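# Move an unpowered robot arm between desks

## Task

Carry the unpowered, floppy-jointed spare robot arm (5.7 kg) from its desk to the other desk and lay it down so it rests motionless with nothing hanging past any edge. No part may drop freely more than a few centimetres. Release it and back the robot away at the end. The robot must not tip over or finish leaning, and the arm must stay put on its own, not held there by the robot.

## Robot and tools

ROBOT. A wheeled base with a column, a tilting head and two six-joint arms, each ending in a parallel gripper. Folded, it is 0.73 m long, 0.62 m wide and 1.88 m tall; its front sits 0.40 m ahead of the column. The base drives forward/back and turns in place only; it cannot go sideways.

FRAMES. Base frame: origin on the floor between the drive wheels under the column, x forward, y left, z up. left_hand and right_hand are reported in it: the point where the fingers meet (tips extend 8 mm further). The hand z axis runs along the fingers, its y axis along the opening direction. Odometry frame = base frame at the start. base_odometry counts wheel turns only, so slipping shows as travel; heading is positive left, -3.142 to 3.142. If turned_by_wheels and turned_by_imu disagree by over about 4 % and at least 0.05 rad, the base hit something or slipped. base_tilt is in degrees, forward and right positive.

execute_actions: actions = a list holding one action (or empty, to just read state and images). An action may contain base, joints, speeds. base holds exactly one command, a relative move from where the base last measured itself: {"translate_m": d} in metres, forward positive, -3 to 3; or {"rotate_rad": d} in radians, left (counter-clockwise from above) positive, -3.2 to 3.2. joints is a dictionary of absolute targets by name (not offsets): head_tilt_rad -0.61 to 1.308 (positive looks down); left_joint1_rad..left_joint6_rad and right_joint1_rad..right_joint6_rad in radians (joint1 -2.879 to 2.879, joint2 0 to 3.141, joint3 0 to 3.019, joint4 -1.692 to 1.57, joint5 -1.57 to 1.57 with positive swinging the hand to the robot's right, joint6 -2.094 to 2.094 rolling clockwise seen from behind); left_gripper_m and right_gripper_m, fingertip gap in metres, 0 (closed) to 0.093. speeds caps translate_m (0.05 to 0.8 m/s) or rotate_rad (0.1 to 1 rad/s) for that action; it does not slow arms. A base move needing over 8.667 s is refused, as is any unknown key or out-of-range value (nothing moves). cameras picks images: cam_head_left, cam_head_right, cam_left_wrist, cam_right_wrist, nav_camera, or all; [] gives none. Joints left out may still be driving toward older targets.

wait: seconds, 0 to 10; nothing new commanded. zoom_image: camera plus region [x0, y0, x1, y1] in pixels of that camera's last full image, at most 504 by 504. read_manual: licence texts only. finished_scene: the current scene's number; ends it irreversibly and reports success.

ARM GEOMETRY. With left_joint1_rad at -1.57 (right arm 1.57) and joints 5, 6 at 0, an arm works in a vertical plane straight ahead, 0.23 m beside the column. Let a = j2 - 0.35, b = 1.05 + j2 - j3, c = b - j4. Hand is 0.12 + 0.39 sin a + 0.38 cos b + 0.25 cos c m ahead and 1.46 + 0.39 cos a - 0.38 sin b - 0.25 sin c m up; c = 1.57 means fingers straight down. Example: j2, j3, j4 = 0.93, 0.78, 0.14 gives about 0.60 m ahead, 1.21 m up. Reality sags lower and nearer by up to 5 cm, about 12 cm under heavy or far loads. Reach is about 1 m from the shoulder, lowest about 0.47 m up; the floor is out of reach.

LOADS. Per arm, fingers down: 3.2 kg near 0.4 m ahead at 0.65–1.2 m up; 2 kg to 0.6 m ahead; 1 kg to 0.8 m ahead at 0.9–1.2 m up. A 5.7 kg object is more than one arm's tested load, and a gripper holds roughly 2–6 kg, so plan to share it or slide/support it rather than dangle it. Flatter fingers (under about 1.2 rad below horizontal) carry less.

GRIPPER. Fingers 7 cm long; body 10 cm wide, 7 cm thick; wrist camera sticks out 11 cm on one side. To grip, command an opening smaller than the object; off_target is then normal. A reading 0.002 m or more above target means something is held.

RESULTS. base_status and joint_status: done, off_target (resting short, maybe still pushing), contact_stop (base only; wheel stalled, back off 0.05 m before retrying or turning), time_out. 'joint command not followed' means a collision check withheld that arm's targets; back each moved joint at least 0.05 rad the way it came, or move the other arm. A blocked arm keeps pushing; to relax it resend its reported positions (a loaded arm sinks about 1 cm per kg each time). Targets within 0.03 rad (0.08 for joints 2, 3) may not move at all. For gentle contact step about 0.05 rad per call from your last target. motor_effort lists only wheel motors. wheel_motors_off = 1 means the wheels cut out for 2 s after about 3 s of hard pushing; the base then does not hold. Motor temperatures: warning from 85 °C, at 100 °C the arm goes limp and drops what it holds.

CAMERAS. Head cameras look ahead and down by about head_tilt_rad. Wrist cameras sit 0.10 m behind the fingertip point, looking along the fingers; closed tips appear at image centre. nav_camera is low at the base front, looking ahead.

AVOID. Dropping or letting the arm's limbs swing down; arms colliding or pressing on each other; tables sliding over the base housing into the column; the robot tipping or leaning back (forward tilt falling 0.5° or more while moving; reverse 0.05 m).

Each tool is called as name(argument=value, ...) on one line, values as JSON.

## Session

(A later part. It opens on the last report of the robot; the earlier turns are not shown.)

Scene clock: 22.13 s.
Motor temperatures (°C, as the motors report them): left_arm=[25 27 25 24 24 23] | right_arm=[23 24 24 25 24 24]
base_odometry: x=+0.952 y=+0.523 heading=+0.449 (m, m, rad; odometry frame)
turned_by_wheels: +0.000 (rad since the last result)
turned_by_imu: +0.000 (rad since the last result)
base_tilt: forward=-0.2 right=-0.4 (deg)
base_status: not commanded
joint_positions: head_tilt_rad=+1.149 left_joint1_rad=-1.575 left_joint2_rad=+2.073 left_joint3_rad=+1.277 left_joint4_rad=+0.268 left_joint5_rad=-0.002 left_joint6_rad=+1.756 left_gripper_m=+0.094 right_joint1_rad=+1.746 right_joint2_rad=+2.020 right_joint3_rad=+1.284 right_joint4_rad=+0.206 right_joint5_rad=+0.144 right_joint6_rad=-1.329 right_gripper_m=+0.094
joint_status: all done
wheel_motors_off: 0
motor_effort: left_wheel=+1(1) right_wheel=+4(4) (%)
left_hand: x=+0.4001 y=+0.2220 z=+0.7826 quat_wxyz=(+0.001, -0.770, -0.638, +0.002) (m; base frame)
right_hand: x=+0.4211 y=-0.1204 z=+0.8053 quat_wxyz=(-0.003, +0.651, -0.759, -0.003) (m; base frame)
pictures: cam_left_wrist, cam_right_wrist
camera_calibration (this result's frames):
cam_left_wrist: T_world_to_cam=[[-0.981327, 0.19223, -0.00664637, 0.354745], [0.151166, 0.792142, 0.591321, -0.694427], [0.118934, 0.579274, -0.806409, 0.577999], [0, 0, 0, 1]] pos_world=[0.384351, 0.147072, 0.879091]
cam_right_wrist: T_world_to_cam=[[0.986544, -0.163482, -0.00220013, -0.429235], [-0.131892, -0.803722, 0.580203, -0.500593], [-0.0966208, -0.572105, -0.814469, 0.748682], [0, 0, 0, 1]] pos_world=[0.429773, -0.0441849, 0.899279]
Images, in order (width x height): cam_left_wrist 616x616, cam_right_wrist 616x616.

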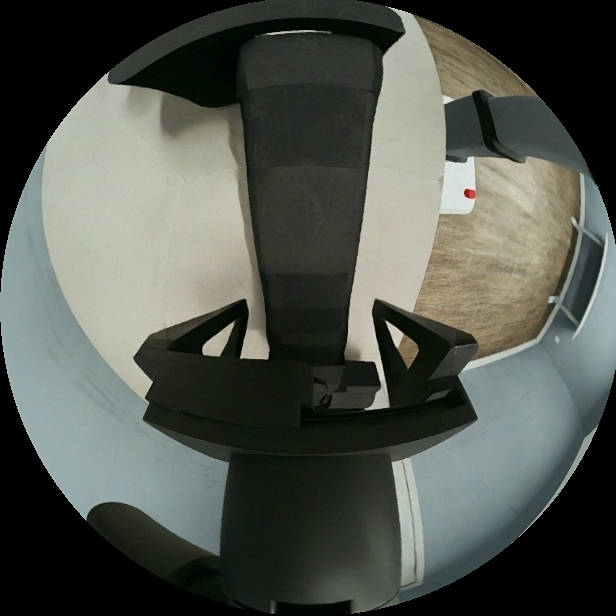

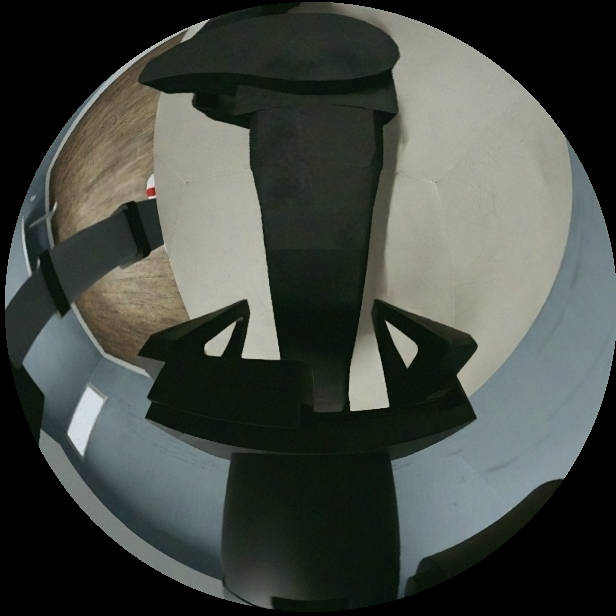

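execute_actions(actions=[{"joints":{"left_joint2_rad":2.115,"left_joint3_rad":1.305,"right_joint2_rad":2.06,"right_joint3_rad":1.325}}], cameras=[])

execute_actions(actions=[{"joints":{"left_joint2_rad":2.14,"left_joint3_rad":1.338,"right_joint2_rad":2.09,"right_joint3_rad":1.357}}], cameras=["cam_left_wrist","cam_right_wrist"])

Scene clock: 23.00 s.
Motor temperatures (°C, as the motors report them): left_arm=[25 27 25 24 24 23] | right_arm=[23 24 24 25 24 24]
base_odometry: x=+0.952 y=+0.523 heading=+0.449 (m, m, rad; odometry frame)
turned_by_wheels: +0.000 (rad since the last result)
turned_by_imu: +0.000 (rad since the last result)
base_tilt: forward=-0.2 right=-0.5 (deg)
base_status: not commanded
joint_positions: head_tilt_rad=+1.149 left_joint1_rad=-1.575 left_joint2_rad=+2.102 left_joint3_rad=+1.309 left_joint4_rad=+0.268 left_joint5_rad=-0.002 left_joint6_rad=+1.756 left_gripper_m=+0.094 right_joint1_rad=+1.746 right_joint2_rad=+2.048 right_joint3_rad=+1.322 right_joint4_rad=+0.206 right_joint5_rad=+0.144 right_joint6_rad=-1.329 right_gripper_m=+0.094
joint_status: all done
wheel_motors_off: 0
motor_effort: left_wheel=+1(1) right_wheel=+2(4) (%)
left_hand: x=+0.3999 y=+0.2220 z=+0.7712 quat_wxyz=(+0.000, -0.770, -0.638, +0.001) (m; base frame)
right_hand: x=+0.4258 y=-0.1182 z=+0.7938 quat_wxyz=(-0.006, +0.650, -0.760, +0.000) (m; base frame)
pictures: none
No camera images: the call's "cameras" was empty. Leave "cameras" out to get every camera's image.

Scene clock: 23.67 s.
Motor temperatures (°C, as the motors report them): left_arm=[25 27 25 24 24 23] | right_arm=[23 24 24 25 24 24]
base_odometry: x=+0.952 y=+0.523 heading=+0.449 (m, m, rad; odometry frame)
turned_by_wheels: +0.000 (rad since the last result)
turned_by_imu: +0.000 (rad since the last result)
base_tilt: forward=-0.1 right=-0.5 (deg)
base_status: not commanded
joint_positions: head_tilt_rad=+1.149 left_joint1_rad=-1.575 left_joint2_rad=+2.126 left_joint3_rad=+1.341 left_joint4_rad=+0.268 left_joint5_rad=-0.002 left_joint6_rad=+1.756 left_gripper_m=+0.094 right_joint1_rad=+1.746 right_joint2_rad=+2.078 right_joint3_rad=+1.355 right_joint4_rad=+0.206 right_joint5_rad=+0.144 right_joint6_rad=-1.329 right_gripper_m=+0.094
joint_status: all done
wheel_motors_off: 0
motor_effort: left_wheel=+1(1) right_wheel=+3(4) (%)
left_hand: x=+0.4027 y=+0.2220 z=+0.7614 quat_wxyz=(-0.002, -0.770, -0.638, -0.002) (m; base frame)
right_hand: x=+0.4257 y=-0.1164 z=+0.7823 quat_wxyz=(-0.008, +0.650, -0.760, +0.000) (m; base frame)
pictures: cam_left_wrist, cam_right_wrist
camera_calibration (this result's frames):
cam_left_wrist: T_world_to_cam=[[-0.981213, 0.192196, -0.0167571, 0.36482], [0.14504, 0.792159, 0.59283, -0.680884], [0.127214, 0.579263, -0.805153, 0.556319], [0, 0, 0, 1]] pos_world=[0.385951, 0.146997, 0.857684]
cam_right_wrist: T_world_to_cam=[[0.986184, -0.165362, 0.00984611, -0.442716], [-0.140597, -0.804099, 0.577631, -0.477834], [-0.0876009, -0.571035, -0.816239, 0.730362], [0, 0, 0, 1]] pos_world=[0.433398, -0.0403719, 0.876521]
Images, in order (width x height): cam_left_wrist 616x616, cam_right_wrist 616x616.

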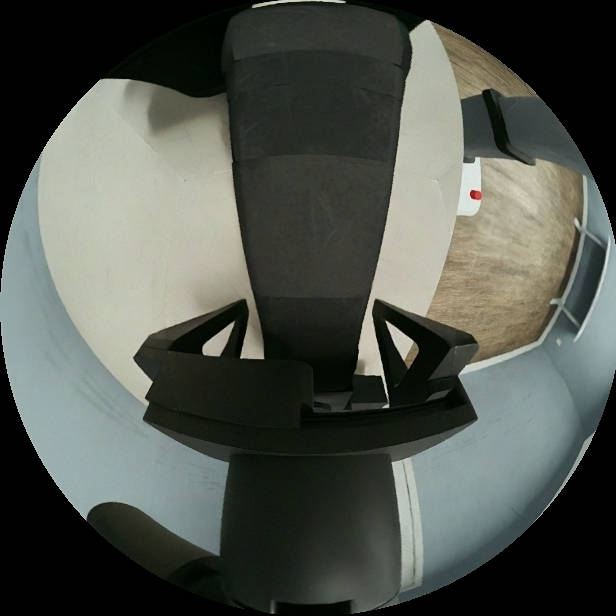

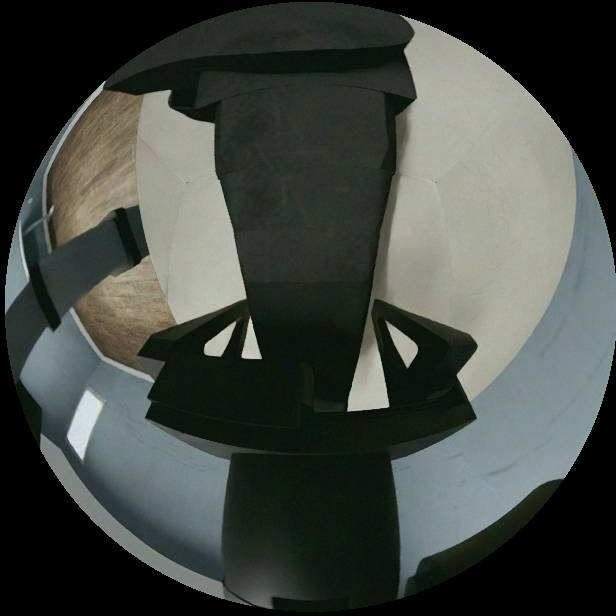

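Both hands are deep around the links. Closing grippers.

execute_actions(actions=[{"joints":{"left_gripper_m":0.0,"right_gripper_m":0.0}}], cameras=["cam_head_left","cam_left_wrist","cam_right_wrist"])

Scene clock: 24.60 s.
Motor temperatures (°C, as the motors report them): left_arm=[25 27 25 24 24 23] | right_arm=[23 24 24 25 24 24]
base_odometry: x=+0.952 y=+0.523 heading=+0.449 (m, m, rad; odometry frame)
turned_by_wheels: +0.000 (rad since the last result)
turned_by_imu: +0.000 (rad since the last result)
base_tilt: forward=-0.1 right=-0.5 (deg)
base_status: not commanded
joint_positions: head_tilt_rad=+1.149 left_joint1_rad=-1.575 left_joint2_rad=+2.127 left_joint3_rad=+1.341 left_joint4_rad=+0.268 left_joint5_rad=-0.002 left_joint6_rad=+1.757 left_gripper_m=+0.054 right_joint1_rad=+1.746 right_joint2_rad=+2.079 right_joint3_rad=+1.355 right_joint4_rad=+0.206 right_joint5_rad=+0.144 right_joint6_rad=-1.334 right_gripper_m=+0.053
joint_status: left_gripper_m off_target (ended at +0.054, target +0.000); right_gripper_m off_target (ended at +0.053, target +0.000)
wheel_motors_off: 0
motor_effort: left_wheel=+1(1) right_wheel=+3(3) (%)
left_hand: x=+0.4023 y=+0.2220 z=+0.7612 quat_wxyz=(-0.002, -0.770, -0.637, -0.002) (m; base frame)
right_hand: x=+0.4253 y=-0.1165 z=+0.7821 quat_wxyz=(-0.007, +0.652, -0.758, +0.001) (m; base frame)
pictures: cam_head_left, cam_left_wrist, cam_right_wrist
camera_calibration (this result's frames):
cam_head_left: T_world_to_cam=[[-0.04861, -0.99874, 0.0124852, 0.0365948], [-0.874025, 0.0364832, -0.484509, 0.775959], [0.483443, -0.0344643, -0.874697, 1.25609], [0, 0, 0, 1]] pos_world=[0.0727411, 0.0515294, 1.4742]
cam_left_wrist: T_world_to_cam=[[-0.980999, 0.19332, -0.0163829, 0.363768], [0.146173, 0.791988, 0.592781, -0.681075], [0.127571, 0.579122, -0.805197, 0.556124], [0, 0, 0, 1]] pos_world=[0.385465, 0.147015, 0.857477]
cam_right_wrist: T_world_to_cam=[[0.987064, -0.160037, 0.00963257, -0.441897], [-0.136089, -0.804569, 0.578056, -0.480117], [-0.0847599, -0.571889, -0.815941, 0.728556], [0, 0, 0, 1]] pos_world=[0.432595, -0.0403538, 0.876249]
Images, in order (width x height): cam_head_left 504x504, cam_left_wrist 616x616, cam_right_wrist 616x616.

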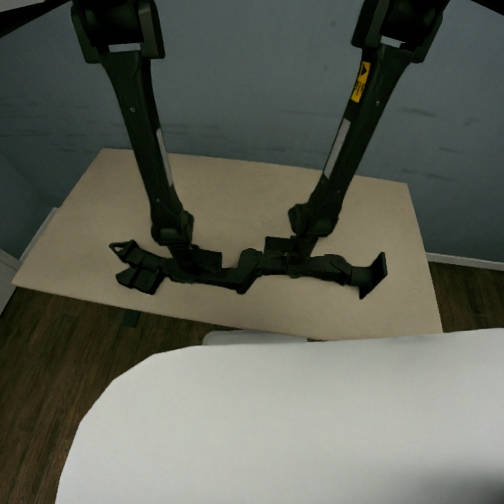

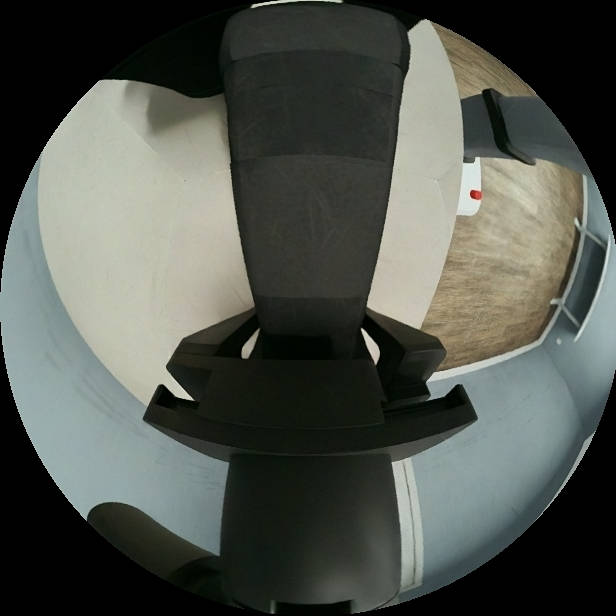

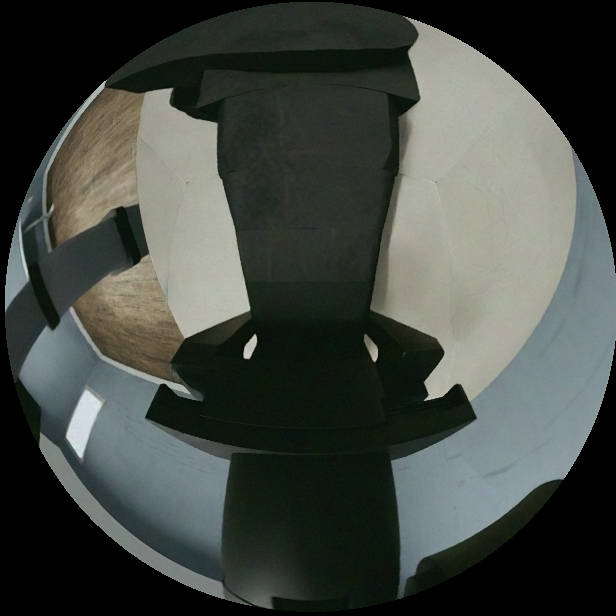

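execute_actions(actions=[{"joints":{"left_joint2_rad":2.05,"left_joint3_rad":1.33,"right_joint2_rad":2.01,"right_joint3_rad":1.35}}], cameras=[])

Scene clock: 25.40 s.
Motor temperatures (°C, as the motors report them): left_arm=[25 27 25 24 24 23] | right_arm=[23 24 24 25 24 24]
base_odometry: x=+0.952 y=+0.523 heading=+0.449 (m, m, rad; odometry frame)
turned_by_wheels: +0.000 (rad since the last result)
turned_by_imu: +0.000 (rad since the last result)
base_tilt: forward=-0.2 right=-0.5 (deg)
base_status: not commanded
joint_positions: head_tilt_rad=+1.149 left_joint1_rad=-1.575 left_joint2_rad=+2.124 left_joint3_rad=+1.341 left_joint4_rad=+0.267 left_joint5_rad=-0.002 left_joint6_rad=+1.757 left_gripper_m=+0.054 right_joint1_rad=+1.746 right_joint2_rad=+2.076 right_joint3_rad=+1.355 right_joint4_rad=+0.206 right_joint5_rad=+0.144 right_joint6_rad=-1.334 right_gripper_m=+0.053
joint_status: all done
wheel_motors_off: 0
motor_effort: left_wheel=+2(1) right_wheel=+3(4) (%)
left_hand: x=+0.4042 y=+0.2220 z=+0.7620 quat_wxyz=(-0.003, -0.770, -0.637, -0.003) (m; base frame)
right_hand: x=+0.4271 y=-0.1165 z=+0.7829 quat_wxyz=(-0.008, +0.652, -0.758, +0.001) (m; base frame)
pictures: none
No camera images: the call's "cameras" was empty. Leave "cameras" out to get every camera's image.

execute_actions(actions=[{"joints":{"left_joint2_rad":1.99,"left_joint3_rad":1.29,"right_joint2_rad":1.96,"right_joint3_rad":1.32}}], cameras=[])

Scene clock: 26.30 s.
Motor temperatures (°C, as the motors report them): left_arm=[25 27 25 24 24 23] | right_arm=[23 24 24 25 24 24]
base_odometry: x=+0.952 y=+0.523 heading=+0.449 (m, m, rad; odometry frame)
turned_by_wheels: +0.000 (rad since the last result)
turned_by_imu: +0.000 (rad since the last result)
base_tilt: forward=-0.2 right=-0.5 (deg)
base_status: not commanded
joint_positions: head_tilt_rad=+1.149 left_joint1_rad=-1.576 left_joint2_rad=+2.089 left_joint3_rad=+1.325 left_joint4_rad=+0.267 left_joint5_rad=-0.008 left_joint6_rad=+1.763 left_gripper_m=+0.054 right_joint1_rad=+1.744 right_joint2_rad=+2.056 right_joint3_rad=+1.348 right_joint4_rad=+0.210 right_joint5_rad=+0.136 right_joint6_rad=-1.333 right_gripper_m=+0.053
joint_status: all done
wheel_motors_off: 0
motor_effort: left_wheel=+1(2) right_wheel=+3(3) (%)
left_hand: x=+0.4180 y=+0.2221 z=+0.7735 quat_wxyz=(-0.007, -0.772, -0.635, -0.011) (m; base frame)
right_hand: x=+0.4377 y=-0.1166 z=+0.7895 quat_wxyz=(-0.017, +0.650, -0.760, +0.004) (m; base frame)
pictures: none
No camera images: the call's "cameras" was empty. Leave "cameras" out to get every camera's image.

execute_actions(actions=[{"joints":{"left_joint2_rad":1.935,"left_joint3_rad":1.215,"right_joint2_rad":1.91,"right_joint3_rad":1.255,"right_joint1_rad":1.76}}], cameras=["cam_head_left","cam_left_wrist","cam_right_wrist"])

Scene clock: 27.27 s.
Motor temperatures (°C, as the motors report them): left_arm=[25 27 25 24 24 23] | right_arm=[23 24 24 25 24 24]
base_odometry: x=+0.952 y=+0.523 heading=+0.449 (m, m, rad; odometry frame)
turned_by_wheels: +0.000 (rad since the last result)
turned_by_imu: +0.000 (rad since the last result)
base_tilt: forward=-0.2 right=-0.5 (deg)
base_status: not commanded
joint_positions: head_tilt_rad=+1.149 left_joint1_rad=-1.576 left_joint2_rad=+2.023 left_joint3_rad=+1.254 left_joint4_rad=+0.271 left_joint5_rad=-0.017 left_joint6_rad=+1.764 left_gripper_m=+0.054 right_joint1_rad=+1.749 right_joint2_rad=+2.005 right_joint3_rad=+1.297 right_joint4_rad=+0.210 right_joint5_rad=+0.128 right_joint6_rad=-1.331 right_gripper_m=+0.053
joint_status: all done
wheel_motors_off: 0
motor_effort: left_wheel=+1(2) right_wheel=+3(3) (%)
left_hand: x=+0.4197 y=+0.2238 z=+0.7991 quat_wxyz=(-0.003, -0.773, -0.635, -0.014) (m; base frame)
right_hand: x=+0.4399 y=-0.1142 z=+0.8094 quat_wxyz=(-0.021, +0.650, -0.760, -0.001) (m; base frame)
pictures: cam_head_left, cam_left_wrist, cam_right_wrist
camera_calibration (this result's frames):
cam_head_left: T_world_to_cam=[[-0.04861, -0.99874, 0.0124852, 0.0365948], [-0.874025, 0.0364832, -0.484509, 0.775959], [0.483443, -0.0344643, -0.874697, 1.25609], [0, 0, 0, 1]] pos_world=[0.0727411, 0.0515294, 1.4742]
cam_left_wrist: T_world_to_cam=[[-0.979029, 0.201033, -0.0329875, 0.391797], [0.140191, 0.782314, 0.606903, -0.714161], [0.147814, 0.589551, -0.794091, 0.563621], [0, 0, 0, 1]] pos_world=[0.400388, 0.147651, 0.893917]
cam_right_wrist: T_world_to_cam=[[0.985981, -0.165005, 0.0247986, -0.468588], [-0.150563, -0.815758, 0.558452, -0.47118], [-0.0719175, -0.554357, -0.829166, 0.760469], [0, 0, 0, 1]] pos_world=[0.445768, -0.0401169, 0.905307]
Images, in order (width x height): cam_head_left 504x504, cam_left_wrist 616x616, cam_right_wrist 616x616.

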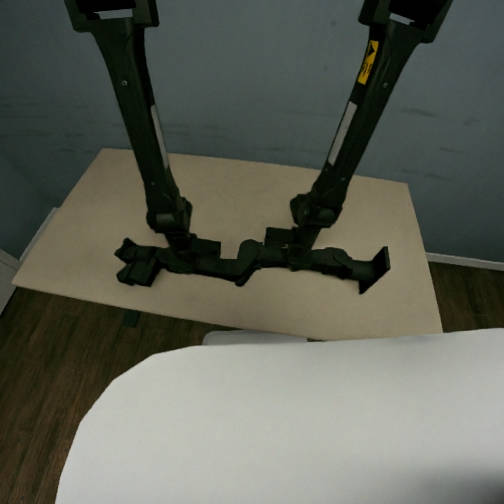

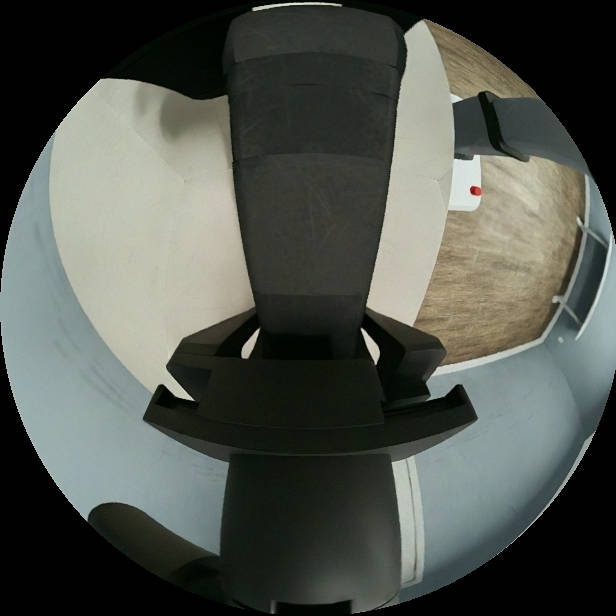

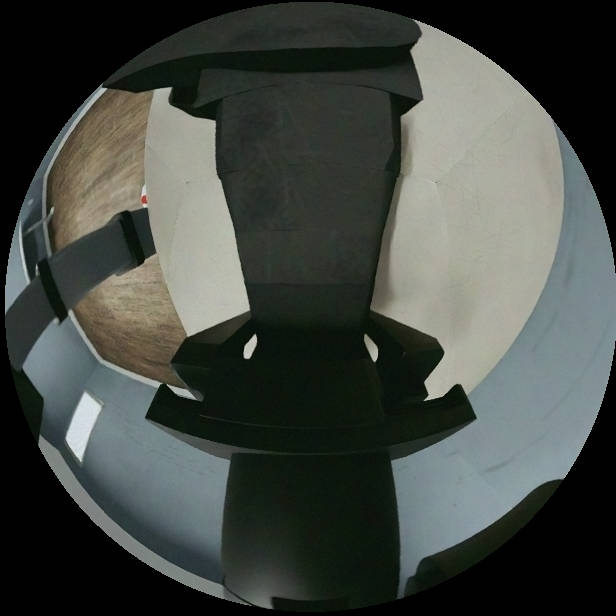

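execute_actions(actions=[{"joints":{"left_joint2_rad":1.875,"left_joint3_rad":1.14,"left_joint5_rad":-0.025,"right_joint2_rad":1.85,"right_joint3_rad":1.175,"right_joint1_rad":1.77}}], cameras=["cam_head_left"])

zoom_image(camera="cam_head_left", region=[80, 200, 240, 320])

Scene clock: 28.23 s.
Motor temperatures (°C, as the motors report them): left_arm=[25 27 25 24 24 23] | right_arm=[23 24 24 25 24 24]
base_odometry: x=+0.952 y=+0.523 heading=+0.449 (m, m, rad; odometry frame)
turned_by_wheels: +0.000 (rad since the last result)
turned_by_imu: +0.000 (rad since the last result)
base_tilt: forward=-0.1 right=-0.5 (deg)
base_status: not commanded
joint_positions: head_tilt_rad=+1.149 left_joint1_rad=-1.578 left_joint2_rad=+1.966 left_joint3_rad=+1.183 left_joint4_rad=+0.273 left_joint5_rad=-0.023 left_joint6_rad=+1.764 left_gripper_m=+0.054 right_joint1_rad=+1.756 right_joint2_rad=+1.943 right_joint3_rad=+1.221 right_joint4_rad=+0.212 right_joint5_rad=+0.134 right_joint6_rad=-1.324 right_gripper_m=+0.053
joint_status: all done
wheel_motors_off: 0
motor_effort: left_wheel=+1(2) right_wheel=+2(4) (%)
left_hand: x=+0.4136 y=+0.2233 z=+0.8224 quat_wxyz=(+0.002, -0.773, -0.634, -0.011) (m; base frame)
right_hand: x=+0.4326 y=-0.1147 z=+0.8343 quat_wxyz=(-0.016, +0.650, -0.760, -0.005) (m; base frame)
pictures: cam_head_left
camera_calibration (this result's frames):
cam_head_left: T_world_to_cam=[[-0.04861, -0.99874, 0.0124851, 0.0365949], [-0.874025, 0.0364832, -0.484509, 0.775959], [0.483443, -0.0344643, -0.874697, 1.25608], [0, 0, 0, 1]] pos_world=[0.0727412, 0.0515294, 1.4742]
Images, in order (width x height): cam_head_left 504x504.

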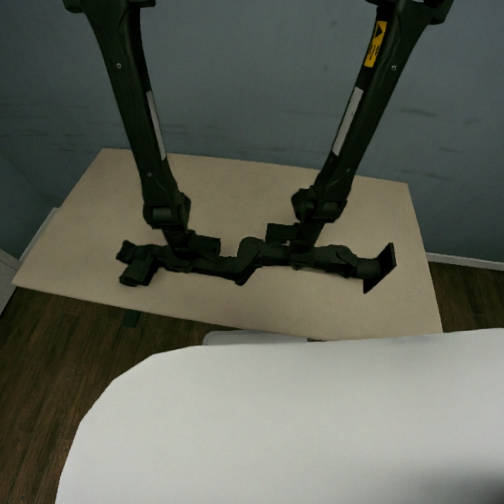

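Region (80, 200, 240, 320) of cam_head_left's 504x504 image, scaled by 3.150, with more detail than that image has; it fills the top 378 rows of this view, and the rest is white.

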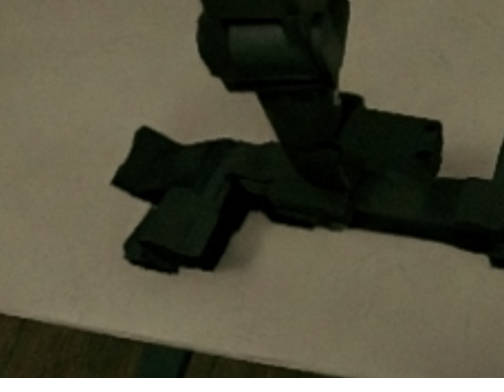

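execute_actions(actions=[{"joints":{"left_joint2_rad":1.815,"left_joint3_rad":1.075,"right_joint2_rad":1.79,"right_joint3_rad":1.11,"right_joint1_rad":1.78,"right_joint5_rad":0.15}}], cameras=[])

execute_actions(actions=[{"joints":{"left_joint2_rad":1.755,"left_joint3_rad":1.015,"right_joint2_rad":1.73,"right_joint3_rad":1.05,"right_joint1_rad":1.79,"right_joint5_rad":0.157,"right_joint6_rad":-1.31}}], cameras=["cam_head_left"])

zoom_image(camera="cam_head_left", region=[80, 200, 240, 320])

Scene clock: 29.27 s.
Motor temperatures (°C, as the motors report them): left_arm=[25 27 25 24 24 23] | right_arm=[23 24 24 25 24 24]
base_odometry: x=+0.952 y=+0.523 heading=+0.449 (m, m, rad; odometry frame)
turned_by_wheels: +0.000 (rad since the last result)
turned_by_imu: +0.000 (rad since the last result)
base_tilt: forward=-0.2 right=-0.6 (deg)
base_status: not commanded
joint_positions: head_tilt_rad=+1.149 left_joint1_rad=-1.580 left_joint2_rad=+1.910 left_joint3_rad=+1.119 left_joint4_rad=+0.273 left_joint5_rad=-0.023 left_joint6_rad=+1.763 left_gripper_m=+0.054 right_joint1_rad=+1.762 right_joint2_rad=+1.886 right_joint3_rad=+1.157 right_joint4_rad=+0.212 right_joint5_rad=+0.139 right_joint6_rad=-1.320 right_gripper_m=+0.053
joint_status: all done
wheel_motors_off: 0
motor_effort: left_wheel=+2(2) right_wheel=+2(4) (%)
left_hand: x=+0.4087 y=+0.2224 z=+0.8447 quat_wxyz=(+0.004, -0.773, -0.634, -0.007) (m; base frame)
right_hand: x=+0.4276 y=-0.1155 z=+0.8570 quat_wxyz=(-0.013, +0.650, -0.760, -0.007) (m; base frame)
pictures: none
No camera images: the call's "cameras" was empty. Leave "cameras" out to get every camera's image.

Scene clock: 30.10 s.
Motor temperatures (°C, as the motors report them): left_arm=[25 27 25 24 24 23] | right_arm=[23 24 24 25 24 24]
base_odometry: x=+0.952 y=+0.523 heading=+0.449 (m, m, rad; odometry frame)
turned_by_wheels: +0.000 (rad since the last result)
turned_by_imu: +0.000 (rad since the last result)
base_tilt: forward=-0.2 right=-0.4 (deg)
base_status: not commanded
joint_positions: head_tilt_rad=+1.149 left_joint1_rad=-1.580 left_joint2_rad=+1.850 left_joint3_rad=+1.058 left_joint4_rad=+0.273 left_joint5_rad=-0.023 left_joint6_rad=+1.763 left_gripper_m=+0.054 right_joint1_rad=+1.770 right_joint2_rad=+1.827 right_joint3_rad=+1.096 right_joint4_rad=+0.212 right_joint5_rad=+0.146 right_joint6_rad=-1.315 right_gripper_m=+0.053
joint_status: all done
wheel_motors_off: 0
motor_effort: left_wheel=+1(2) right_wheel=+1(4) (%)
left_hand: x=+0.4077 y=+0.2223 z=+0.8677 quat_wxyz=(+0.004, -0.773, -0.634, -0.007) (m; base frame)
right_hand: x=+0.4256 y=-0.1153 z=+0.8803 quat_wxyz=(-0.013, +0.649, -0.760, -0.007) (m; base frame)
pictures: cam_head_left
camera_calibration (this result's frames):
cam_head_left: T_world_to_cam=[[-0.04861, -0.99874, 0.0124852, 0.0365948], [-0.874025, 0.0364832, -0.484509, 0.775959], [0.483443, -0.0344643, -0.874697, 1.25609], [0, 0, 0, 1]] pos_world=[0.0727411, 0.0515294, 1.4742]
Images, in order (width x height): cam_head_left 504x504.

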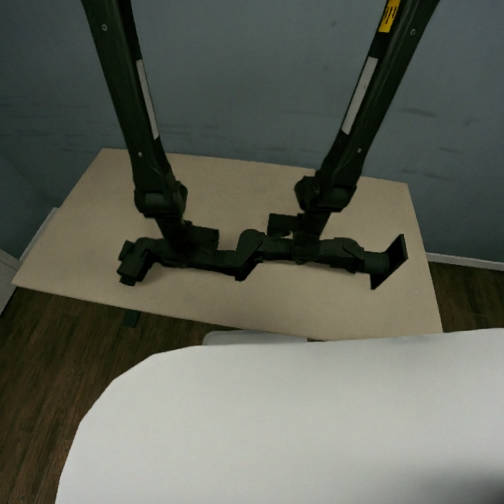

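Region (80, 200, 240, 320) of cam_head_left's 504x504 image, scaled by 3.150, with more detail than that image has; it fills the top 378 rows of this view, and the rest is white.

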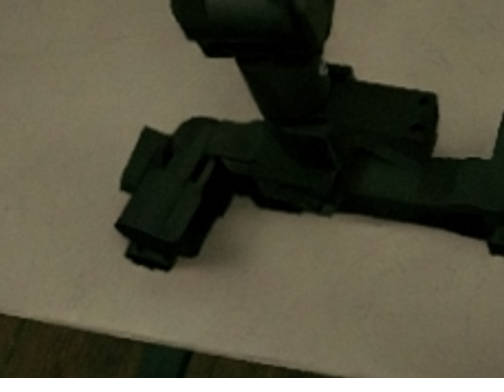

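Loads look balanced. Continuing the lift.

execute_actions(actions=[{"joints":{"left_joint2_rad":1.695,"left_joint3_rad":0.96,"left_joint4_rad":0.262,"right_joint2_rad":1.67,"right_joint3_rad":0.995,"right_joint1_rad":1.80,"right_joint5_rad":0.165,"right_joint4_rad":0.205}}], cameras=[])

execute_actions(actions=[{"joints":{"left_joint2_rad":1.635,"left_joint3_rad":0.91,"left_joint4_rad":0.25,"right_joint2_rad":1.61,"right_joint3_rad":0.945,"right_joint1_rad":1.81,"right_joint5_rad":0.173,"right_joint4_rad":0.195,"right_joint6_rad":-1.30}}], cameras=["cam_head_left"])

zoom_image(camera="cam_head_left", region=[80, 200, 240, 320])

Scene clock: 31.10 s.
Motor temperatures (°C, as the motors report them): left_arm=[25 27 25 24 24 23] | right_arm=[23 25 24 25 24 24]
base_odometry: x=+0.952 y=+0.523 heading=+0.449 (m, m, rad; odometry frame)
turned_by_wheels: +0.000 (rad since the last result)
turned_by_imu: +0.000 (rad since the last result)
base_tilt: forward=-0.2 right=-0.6 (deg)
base_status: not commanded
joint_positions: head_tilt_rad=+1.149 left_joint1_rad=-1.581 left_joint2_rad=+1.791 left_joint3_rad=+1.003 left_joint4_rad=+0.273 left_joint5_rad=-0.022 left_joint6_rad=+1.763 left_gripper_m=+0.054 right_joint1_rad=+1.778 right_joint2_rad=+1.768 right_joint3_rad=+1.041 right_joint4_rad=+0.212 right_joint5_rad=+0.154 right_joint6_rad=-1.312 right_gripper_m=+0.053
joint_status: all done
wheel_motors_off: 0
motor_effort: left_wheel=+2(2) right_wheel=+1(3) (%)
left_hand: x=+0.4079 y=+0.2219 z=+0.8899 quat_wxyz=(+0.003, -0.773, -0.634, -0.008) (m; base frame)
right_hand: x=+0.4252 y=-0.1155 z=+0.9029 quat_wxyz=(-0.015, +0.649, -0.761, -0.005) (m; base frame)
pictures: none
No camera images: the call's "cameras" was empty. Leave "cameras" out to get every camera's image.

Scene clock: 31.93 s.
Motor temperatures (°C, as the motors report them): left_arm=[25 27 25 24 24 23] | right_arm=[23 25 24 25 24 24]
base_odometry: x=+0.952 y=+0.523 heading=+0.449 (m, m, rad; odometry frame)
turned_by_wheels: +0.000 (rad since the last result)
turned_by_imu: +0.000 (rad since the last result)
base_tilt: forward=-0.1 right=-0.4 (deg)
base_status: not commanded
joint_positions: head_tilt_rad=+1.149 left_joint1_rad=-1.583 left_joint2_rad=+1.739 left_joint3_rad=+0.959 left_joint4_rad=+0.263 left_joint5_rad=-0.017 left_joint6_rad=+1.764 left_gripper_m=+0.054 right_joint1_rad=+1.786 right_joint2_rad=+1.708 right_joint3_rad=+0.987 right_joint4_rad=+0.205 right_joint5_rad=+0.168 right_joint6_rad=-1.304 right_gripper_m=+0.053
joint_status: all done
wheel_motors_off: 0
motor_effort: left_wheel=+1(1) right_wheel=+4(3) (%)
left_hand: x=+0.4070 y=+0.2197 z=+0.9090 quat_wxyz=(+0.001, -0.774, -0.633, -0.005) (m; base frame)
right_hand: x=+0.4231 y=-0.1170 z=+0.9254 quat_wxyz=(-0.012, +0.648, -0.762, -0.002) (m; base frame)
pictures: cam_head_left
camera_calibration (this result's frames):
cam_head_left: T_world_to_cam=[[-0.04861, -0.99874, 0.0124852, 0.0365948], [-0.874025, 0.0364832, -0.484509, 0.775959], [0.483443, -0.0344643, -0.874697, 1.25609], [0, 0, 0, 1]] pos_world=[0.0727411, 0.0515294, 1.4742]
Images, in order (width x height): cam_head_left 504x504.

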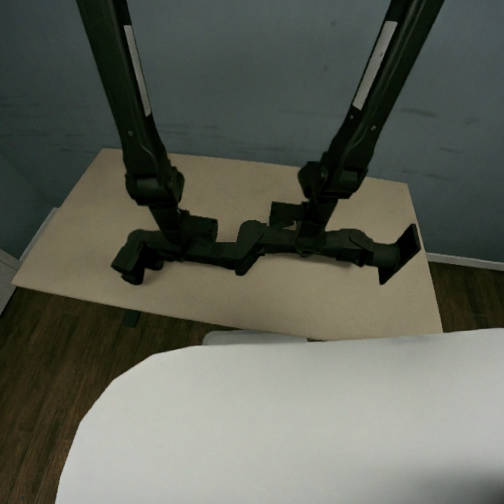

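Region (80, 200, 240, 320) of cam_head_left's 504x504 image, scaled by 3.150, with more detail than that image has; it fills the top 378 rows of this view, and the rest is white.

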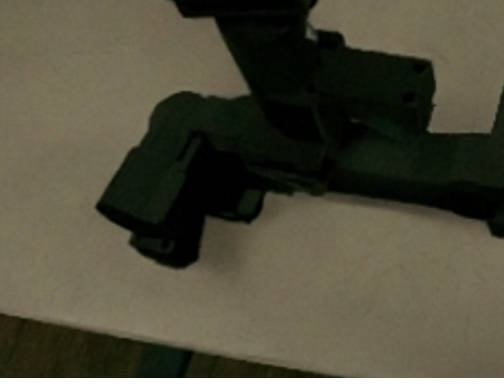

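execute_actions(actions=[{"joints":{"left_joint2_rad":1.565,"left_joint3_rad":0.855,"left_joint4_rad":0.235,"left_joint5_rad":-0.035,"right_joint2_rad":1.555,"right_joint3_rad":0.905,"right_joint1_rad":1.825,"right_joint5_rad":0.175,"right_joint4_rad":0.182}}], cameras=[])

execute_actions(actions=[{"joints":{"left_joint2_rad":1.495,"left_joint3_rad":0.805,"left_joint4_rad":0.215,"left_joint5_rad":-0.045,"right_joint2_rad":1.495,"right_joint3_rad":0.862,"right_joint1_rad":1.84,"right_joint5_rad":0.18,"right_joint4_rad":0.165,"right_joint6_rad":-1.29}}], cameras=["cam_head_left","cam_left_wrist","cam_right_wrist"])

Scene clock: 32.93 s.
Motor temperatures (°C, as the motors report them): left_arm=[25 28 25 24 24 23] | right_arm=[23 25 24 25 24 24]
base_odometry: x=+0.952 y=+0.523 heading=+0.449 (m, m, rad; odometry frame)
turned_by_wheels: +0.000 (rad since the last result)
turned_by_imu: +0.000 (rad since the last result)
base_tilt: forward=-0.1 right=-0.5 (deg)
base_status: not commanded
joint_positions: head_tilt_rad=+1.149 left_joint1_rad=-1.583 left_joint2_rad=+1.668 left_joint3_rad=+0.900 left_joint4_rad=+0.248 left_joint5_rad=-0.031 left_joint6_rad=+1.764 left_gripper_m=+0.054 right_joint1_rad=+1.797 right_joint2_rad=+1.652 right_joint3_rad=+0.941 right_joint4_rad=+0.191 right_joint5_rad=+0.167 right_joint6_rad=-1.299 right_gripper_m=+0.053
joint_status: all done
wheel_motors_off: 0
motor_effort: left_wheel=+1(2) right_wheel=+3(2) (%)
left_hand: x=+0.4051 y=+0.2225 z=+0.9345 quat_wxyz=(+0.007, -0.774, -0.633, -0.008) (m; base frame)
right_hand: x=+0.4205 y=-0.1137 z=+0.9462 quat_wxyz=(-0.015, +0.648, -0.761, -0.008) (m; base frame)
pictures: none
No camera images: the call's "cameras" was empty. Leave "cameras" out to get every camera's image.

Scene clock: 33.83 s.
Motor temperatures (°C, as the motors report them): left_arm=[25 28 25 24 24 23] | right_arm=[23 25 24 25 24 24]
base_odometry: x=+0.952 y=+0.523 heading=+0.449 (m, m, rad; odometry frame)
turned_by_wheels: +0.000 (rad since the last result)
turned_by_imu: +0.000 (rad since the last result)
base_tilt: forward=-0.1 right=-0.4 (deg)
base_status: not commanded
joint_positions: head_tilt_rad=+1.149 left_joint1_rad=-1.583 left_joint2_rad=+1.596 left_joint3_rad=+0.848 left_joint4_rad=+0.228 left_joint5_rad=-0.038 left_joint6_rad=+1.765 left_gripper_m=+0.054 right_joint1_rad=+1.809 right_joint2_rad=+1.590 right_joint3_rad=+0.896 right_joint4_rad=+0.174 right_joint5_rad=+0.170 right_joint6_rad=-1.291 right_gripper_m=+0.053
joint_status: all done
wheel_motors_off: 0
motor_effort: left_wheel=+1(2) right_wheel=+2(5) (%)
left_hand: x=+0.4047 y=+0.2241 z=+0.9593 quat_wxyz=(+0.010, -0.774, -0.633, -0.010) (m; base frame)
right_hand: x=+0.4192 y=-0.1118 z=+0.9685 quat_wxyz=(-0.016, +0.648, -0.762, -0.011) (m; base frame)
pictures: cam_head_left, cam_left_wrist, cam_right_wrist
camera_calibration (this result's frames):
cam_head_left: T_world_to_cam=[[-0.04861, -0.99874, 0.0124851, 0.0365949], [-0.874025, 0.0364832, -0.484509, 0.775959], [0.483443, -0.0344643, -0.874697, 1.25608], [0, 0, 0, 1]] pos_world=[0.0727412, 0.0515294, 1.4742]
cam_left_wrist: T_world_to_cam=[[-0.978738, 0.204946, -0.00833476, 0.357692], [0.156523, 0.77252, 0.615397, -0.822058], [0.132562, 0.601007, -0.788173, 0.690825], [0, 0, 0, 1]] pos_world=[0.387181, 0.146558, 1.05336]
cam_right_wrist: T_world_to_cam=[[0.985196, -0.171388, 0.00395378, -0.431919], [-0.144734, -0.81918, 0.554974, -0.56062], [-0.0918769, -0.54733, -0.831858, 0.90397], [0, 0, 0, 1]] pos_world=[0.427438, -0.0385045, 1.06481]
Images, in order (width x height): cam_head_left 504x504, cam_left_wrist 616x616, cam_right_wrist 616x616.

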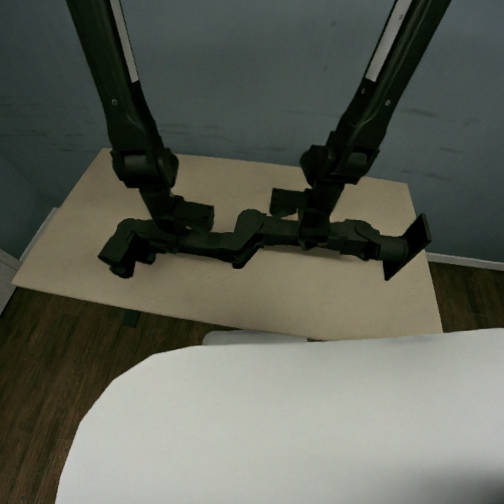

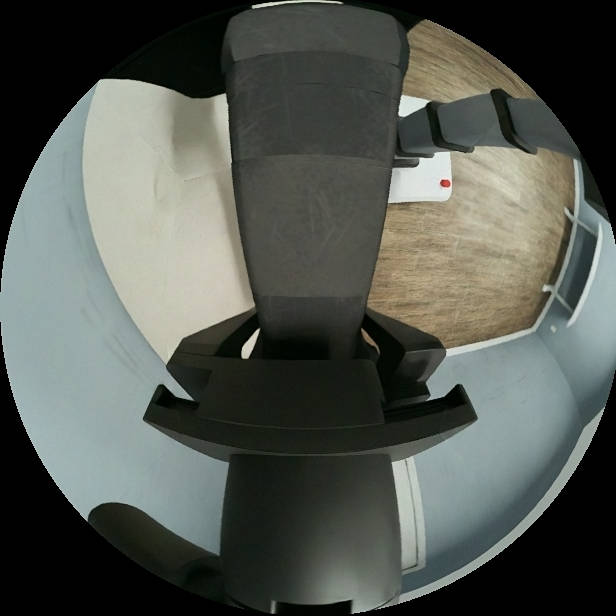

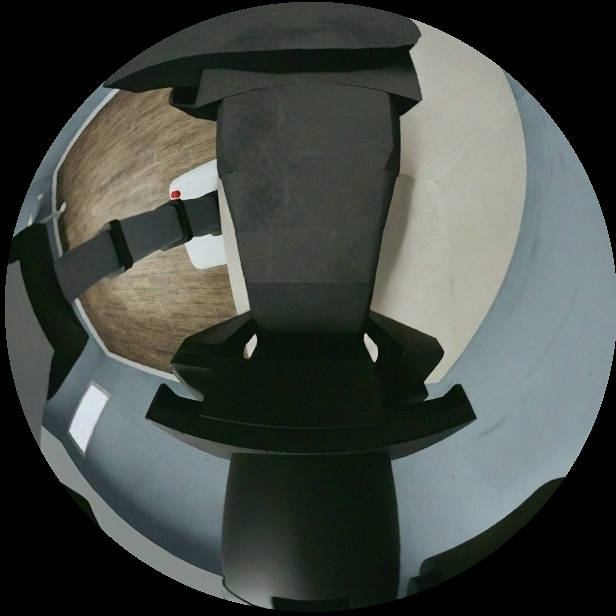

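execute_actions(actions=[{"base":{"translate_m":-0.45},"speeds":{"translate_m":0.35},"joints":{"head_tilt_rad":0.95}}], cameras=["cam_head_left","nav_camera"])

Scene clock: 36.87 s.
Motor temperatures (°C, as the motors report them): left_arm=[25 28 25 24 24 23] | right_arm=[23 25 24 25 24 24]
base_odometry: x=+0.547 y=+0.327 heading=+0.449 (m, m, rad; odometry frame)
turned_by_wheels: +0.000 (rad since the last result)
turned_by_imu: +0.001 (rad since the last result)
base_tilt: forward=-0.2 right=-0.5 (deg)
base_status: done
joint_positions: head_tilt_rad=+0.964 left_joint1_rad=-1.583 left_joint2_rad=+1.592 left_joint3_rad=+0.838 left_joint4_rad=+0.222 left_joint5_rad=-0.036 left_joint6_rad=+1.767 left_gripper_m=+0.054 right_joint1_rad=+1.812 right_joint2_rad=+1.583 right_joint3_rad=+0.881 right_joint4_rad=+0.168 right_joint5_rad=+0.172 right_joint6_rad=-1.284 right_gripper_m=+0.053
joint_status: all done
wheel_motors_off: 0
motor_effort: left_wheel=+0(36) right_wheel=+0(61) (%)
left_hand: x=+0.3989 y=+0.2238 z=+0.9613 quat_wxyz=(+0.013, -0.775, -0.632, -0.005) (m; base frame)
right_hand: x=+0.4118 y=-0.1119 z=+0.9717 quat_wxyz=(-0.011, +0.646, -0.763, -0.014) (m; base frame)
pictures: cam_head_left, nav_camera
camera_calibration (this result's frames):
cam_head_left: T_world_to_cam=[[-0.0500788, -0.99874, 0.0033052, 0.0508054], [-0.769666, 0.0364832, -0.637404, 1.0062], [0.63648, -0.0344643, -0.770523, 1.088], [0, 0, 0, 1]] pos_world=[0.084488, 0.0515294, 1.47952]
Images, in order (width x height): cam_head_left 504x504, nav_camera 504x504.

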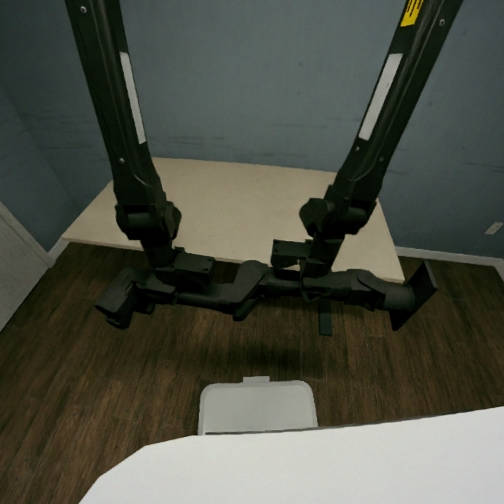

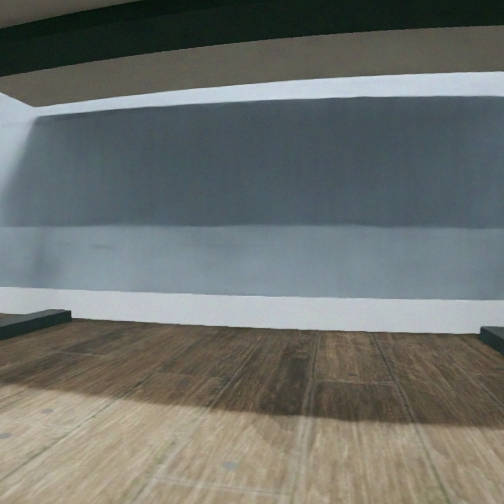

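Stable. Now turn toward the other desk.

execute_actions(actions=[{"base":{"rotate_rad":2.75},"speeds":{"rotate_rad":0.7},"joints":{"head_tilt_rad":0.7}}], cameras=["cam_head_left","cam_head_right","nav_camera"])

Scene clock: 42.17 s.
Motor temperatures (°C, as the motors report them): left_arm=[25 28 25 24 24 23] | right_arm=[23 25 24 25 24 24]
base_odometry: x=+0.547 y=+0.327 heading=-3.085 (m, m, rad; odometry frame)
turned_by_wheels: +2.749 (rad since the last result)
turned_by_imu: +2.750 (rad since the last result)
base_tilt: forward=+0.0 right=-0.5 (deg)
base_status: done
joint_positions: head_tilt_rad=+0.717 left_joint1_rad=-1.579 left_joint2_rad=+1.592 left_joint3_rad=+0.841 left_joint4_rad=+0.222 left_joint5_rad=-0.034 left_joint6_rad=+1.771 left_gripper_m=+0.054 right_joint1_rad=+1.815 right_joint2_rad=+1.583 right_joint3_rad=+0.885 right_joint4_rad=+0.168 right_joint5_rad=+0.176 right_joint6_rad=-1.282 right_gripper_m=+0.053
joint_status: all done
wheel_motors_off: 0
motor_effort: left_wheel=-5(30) right_wheel=+5(46) (%)
left_hand: x=+0.4010 y=+0.2257 z=+0.9610 quat_wxyz=(+0.012, -0.775, -0.631, -0.006) (m; base frame)
right_hand: x=+0.4141 y=-0.1102 z=+0.9718 quat_wxyz=(-0.012, +0.646, -0.763, -0.013) (m; base frame)
pictures: cam_head_left, cam_head_right, nav_camera
camera_calibration (this result's frames):
cam_head_left: T_world_to_cam=[[-0.0493668, -0.99874, -0.0090404, 0.069782], [-0.590444, 0.0364832, -0.806253, 1.25727], [0.805567, -0.0344643, -0.591501, 0.803857], [0, 0, 0, 1]] pos_world=[0.0982298, 0.0515294, 1.48979]
cam_head_right: T_world_to_cam=[[-0.0488305, -0.998611, 0.0197794, -0.0669046], [-0.593365, 0.0130735, -0.804827, 1.25586], [0.803451, -0.0510365, -0.593179, 0.80359], [0, 0, 0, 1]] pos_world=[0.096272, -0.0422178, 1.48875]
Images, in order (width x height): cam_head_left 504x504, cam_head_right 504x504, nav_camera 504x504.

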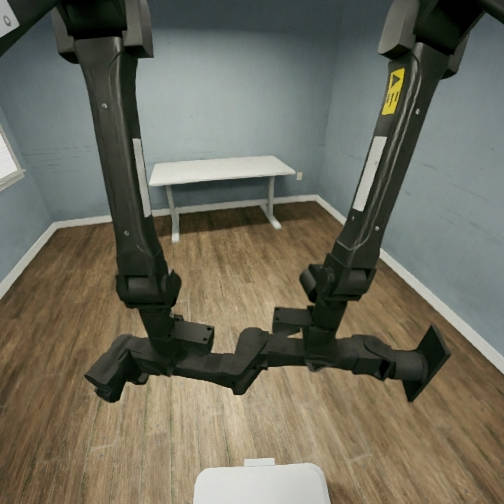

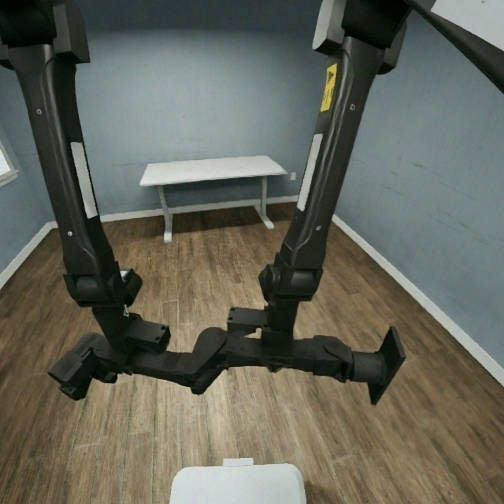

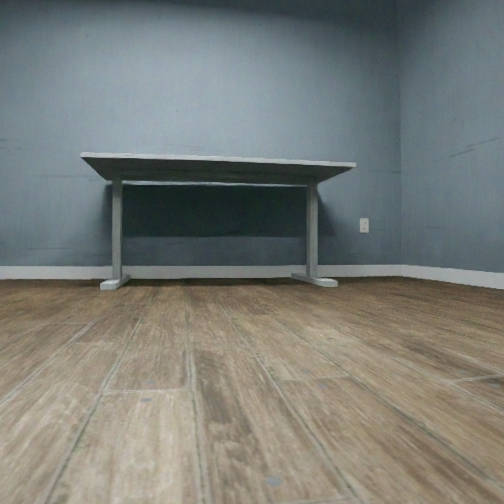

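execute_actions(actions=[{"base":{"translate_m":1.5},"speeds":{"translate_m":0.6}}], cameras=["cam_head_left","cam_head_right","nav_camera"])

Scene clock: 46.43 s.
Motor temperatures (°C, as the motors report them): left_arm=[25 28 25 24 24 23] | right_arm=[23 25 24 25 24 24]
base_odometry: x=-0.951 y=+0.243 heading=-3.085 (m, m, rad; odometry frame)
turned_by_wheels: +0.000 (rad since the last result)
turned_by_imu: -0.001 (rad since the last result)
base_tilt: forward=-0.1 right=-0.4 (deg)
base_status: done
joint_positions: head_tilt_rad=+0.716 left_joint1_rad=-1.579 left_joint2_rad=+1.592 left_joint3_rad=+0.848 left_joint4_rad=+0.224 left_joint5_rad=-0.035 left_joint6_rad=+1.771 left_gripper_m=+0.054 right_joint1_rad=+1.814 right_joint2_rad=+1.583 right_joint3_rad=+0.894 right_joint4_rad=+0.168 right_joint5_rad=+0.177 right_joint6_rad=-1.285 right_gripper_m=+0.053
joint_status: not commanded
wheel_motors_off: 0
motor_effort: left_wheel=+1(40) right_wheel=+0(56) (%)
left_hand: x=+0.4061 y=+0.2256 z=+0.9606 quat_wxyz=(+0.010, -0.775, -0.631, -0.010) (m; base frame)
right_hand: x=+0.4200 y=-0.1103 z=+0.9713 quat_wxyz=(-0.015, +0.646, -0.763, -0.010) (m; base frame)
pictures: cam_head_left, cam_head_right, nav_camera
camera_calibration (this result's frames):
cam_head_left: T_world_to_cam=[[-0.0493598, -0.99874, -0.00907828, 0.06984], [-0.589825, 0.0364832, -0.806706, 1.25793], [0.806021, -0.0344643, -0.590883, 0.802882], [0, 0, 0, 1]] pos_world=[0.0982683, 0.0515294, 1.48983]
cam_head_right: T_world_to_cam=[[-0.0488457, -0.998611, 0.0197419, -0.0668461], [-0.592747, 0.0130735, -0.805282, 1.25653], [0.803906, -0.0510365, -0.592563, 0.802617], [0, 0, 0, 1]] pos_world=[0.0963113, -0.0422178, 1.48878]
Images, in order (width x height): cam_head_left 504x504, cam_head_right 504x504, nav_camera 504x504.

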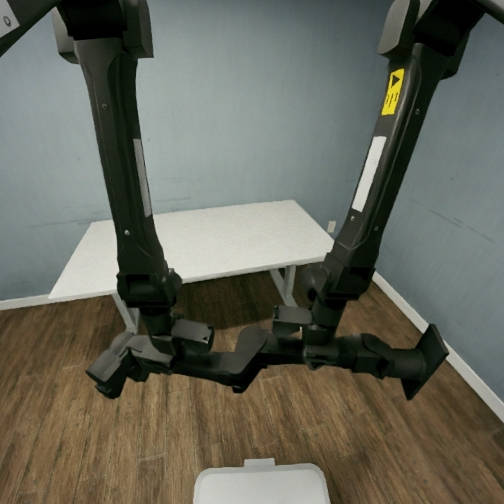

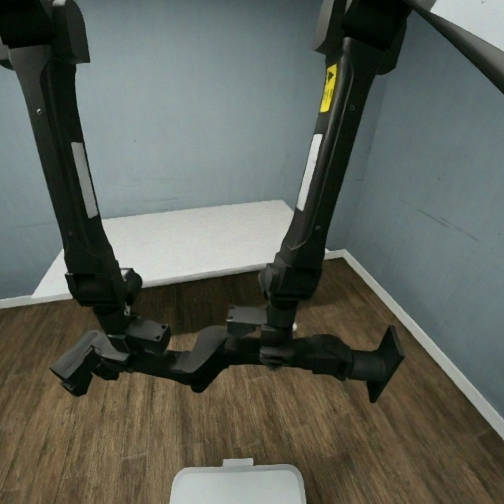

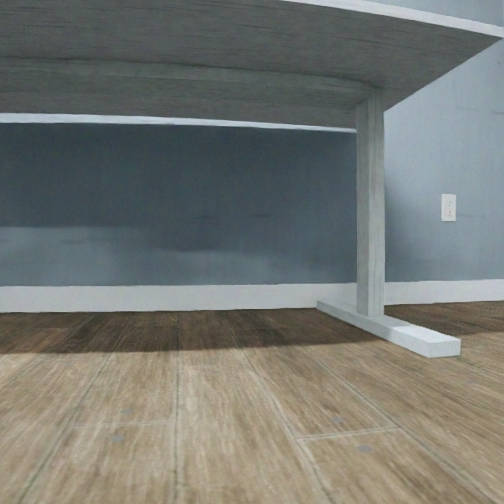

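zoom_image(camera="cam_head_left", region=[30, 190, 350, 330])

Region (30, 190, 350, 330) of cam_head_left's 504x504 image, scaled by 1.575, with more detail than that image has; it fills the top 220 rows of this view, and the rest is white.

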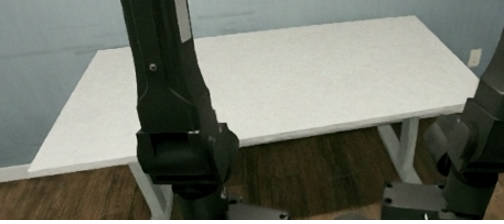

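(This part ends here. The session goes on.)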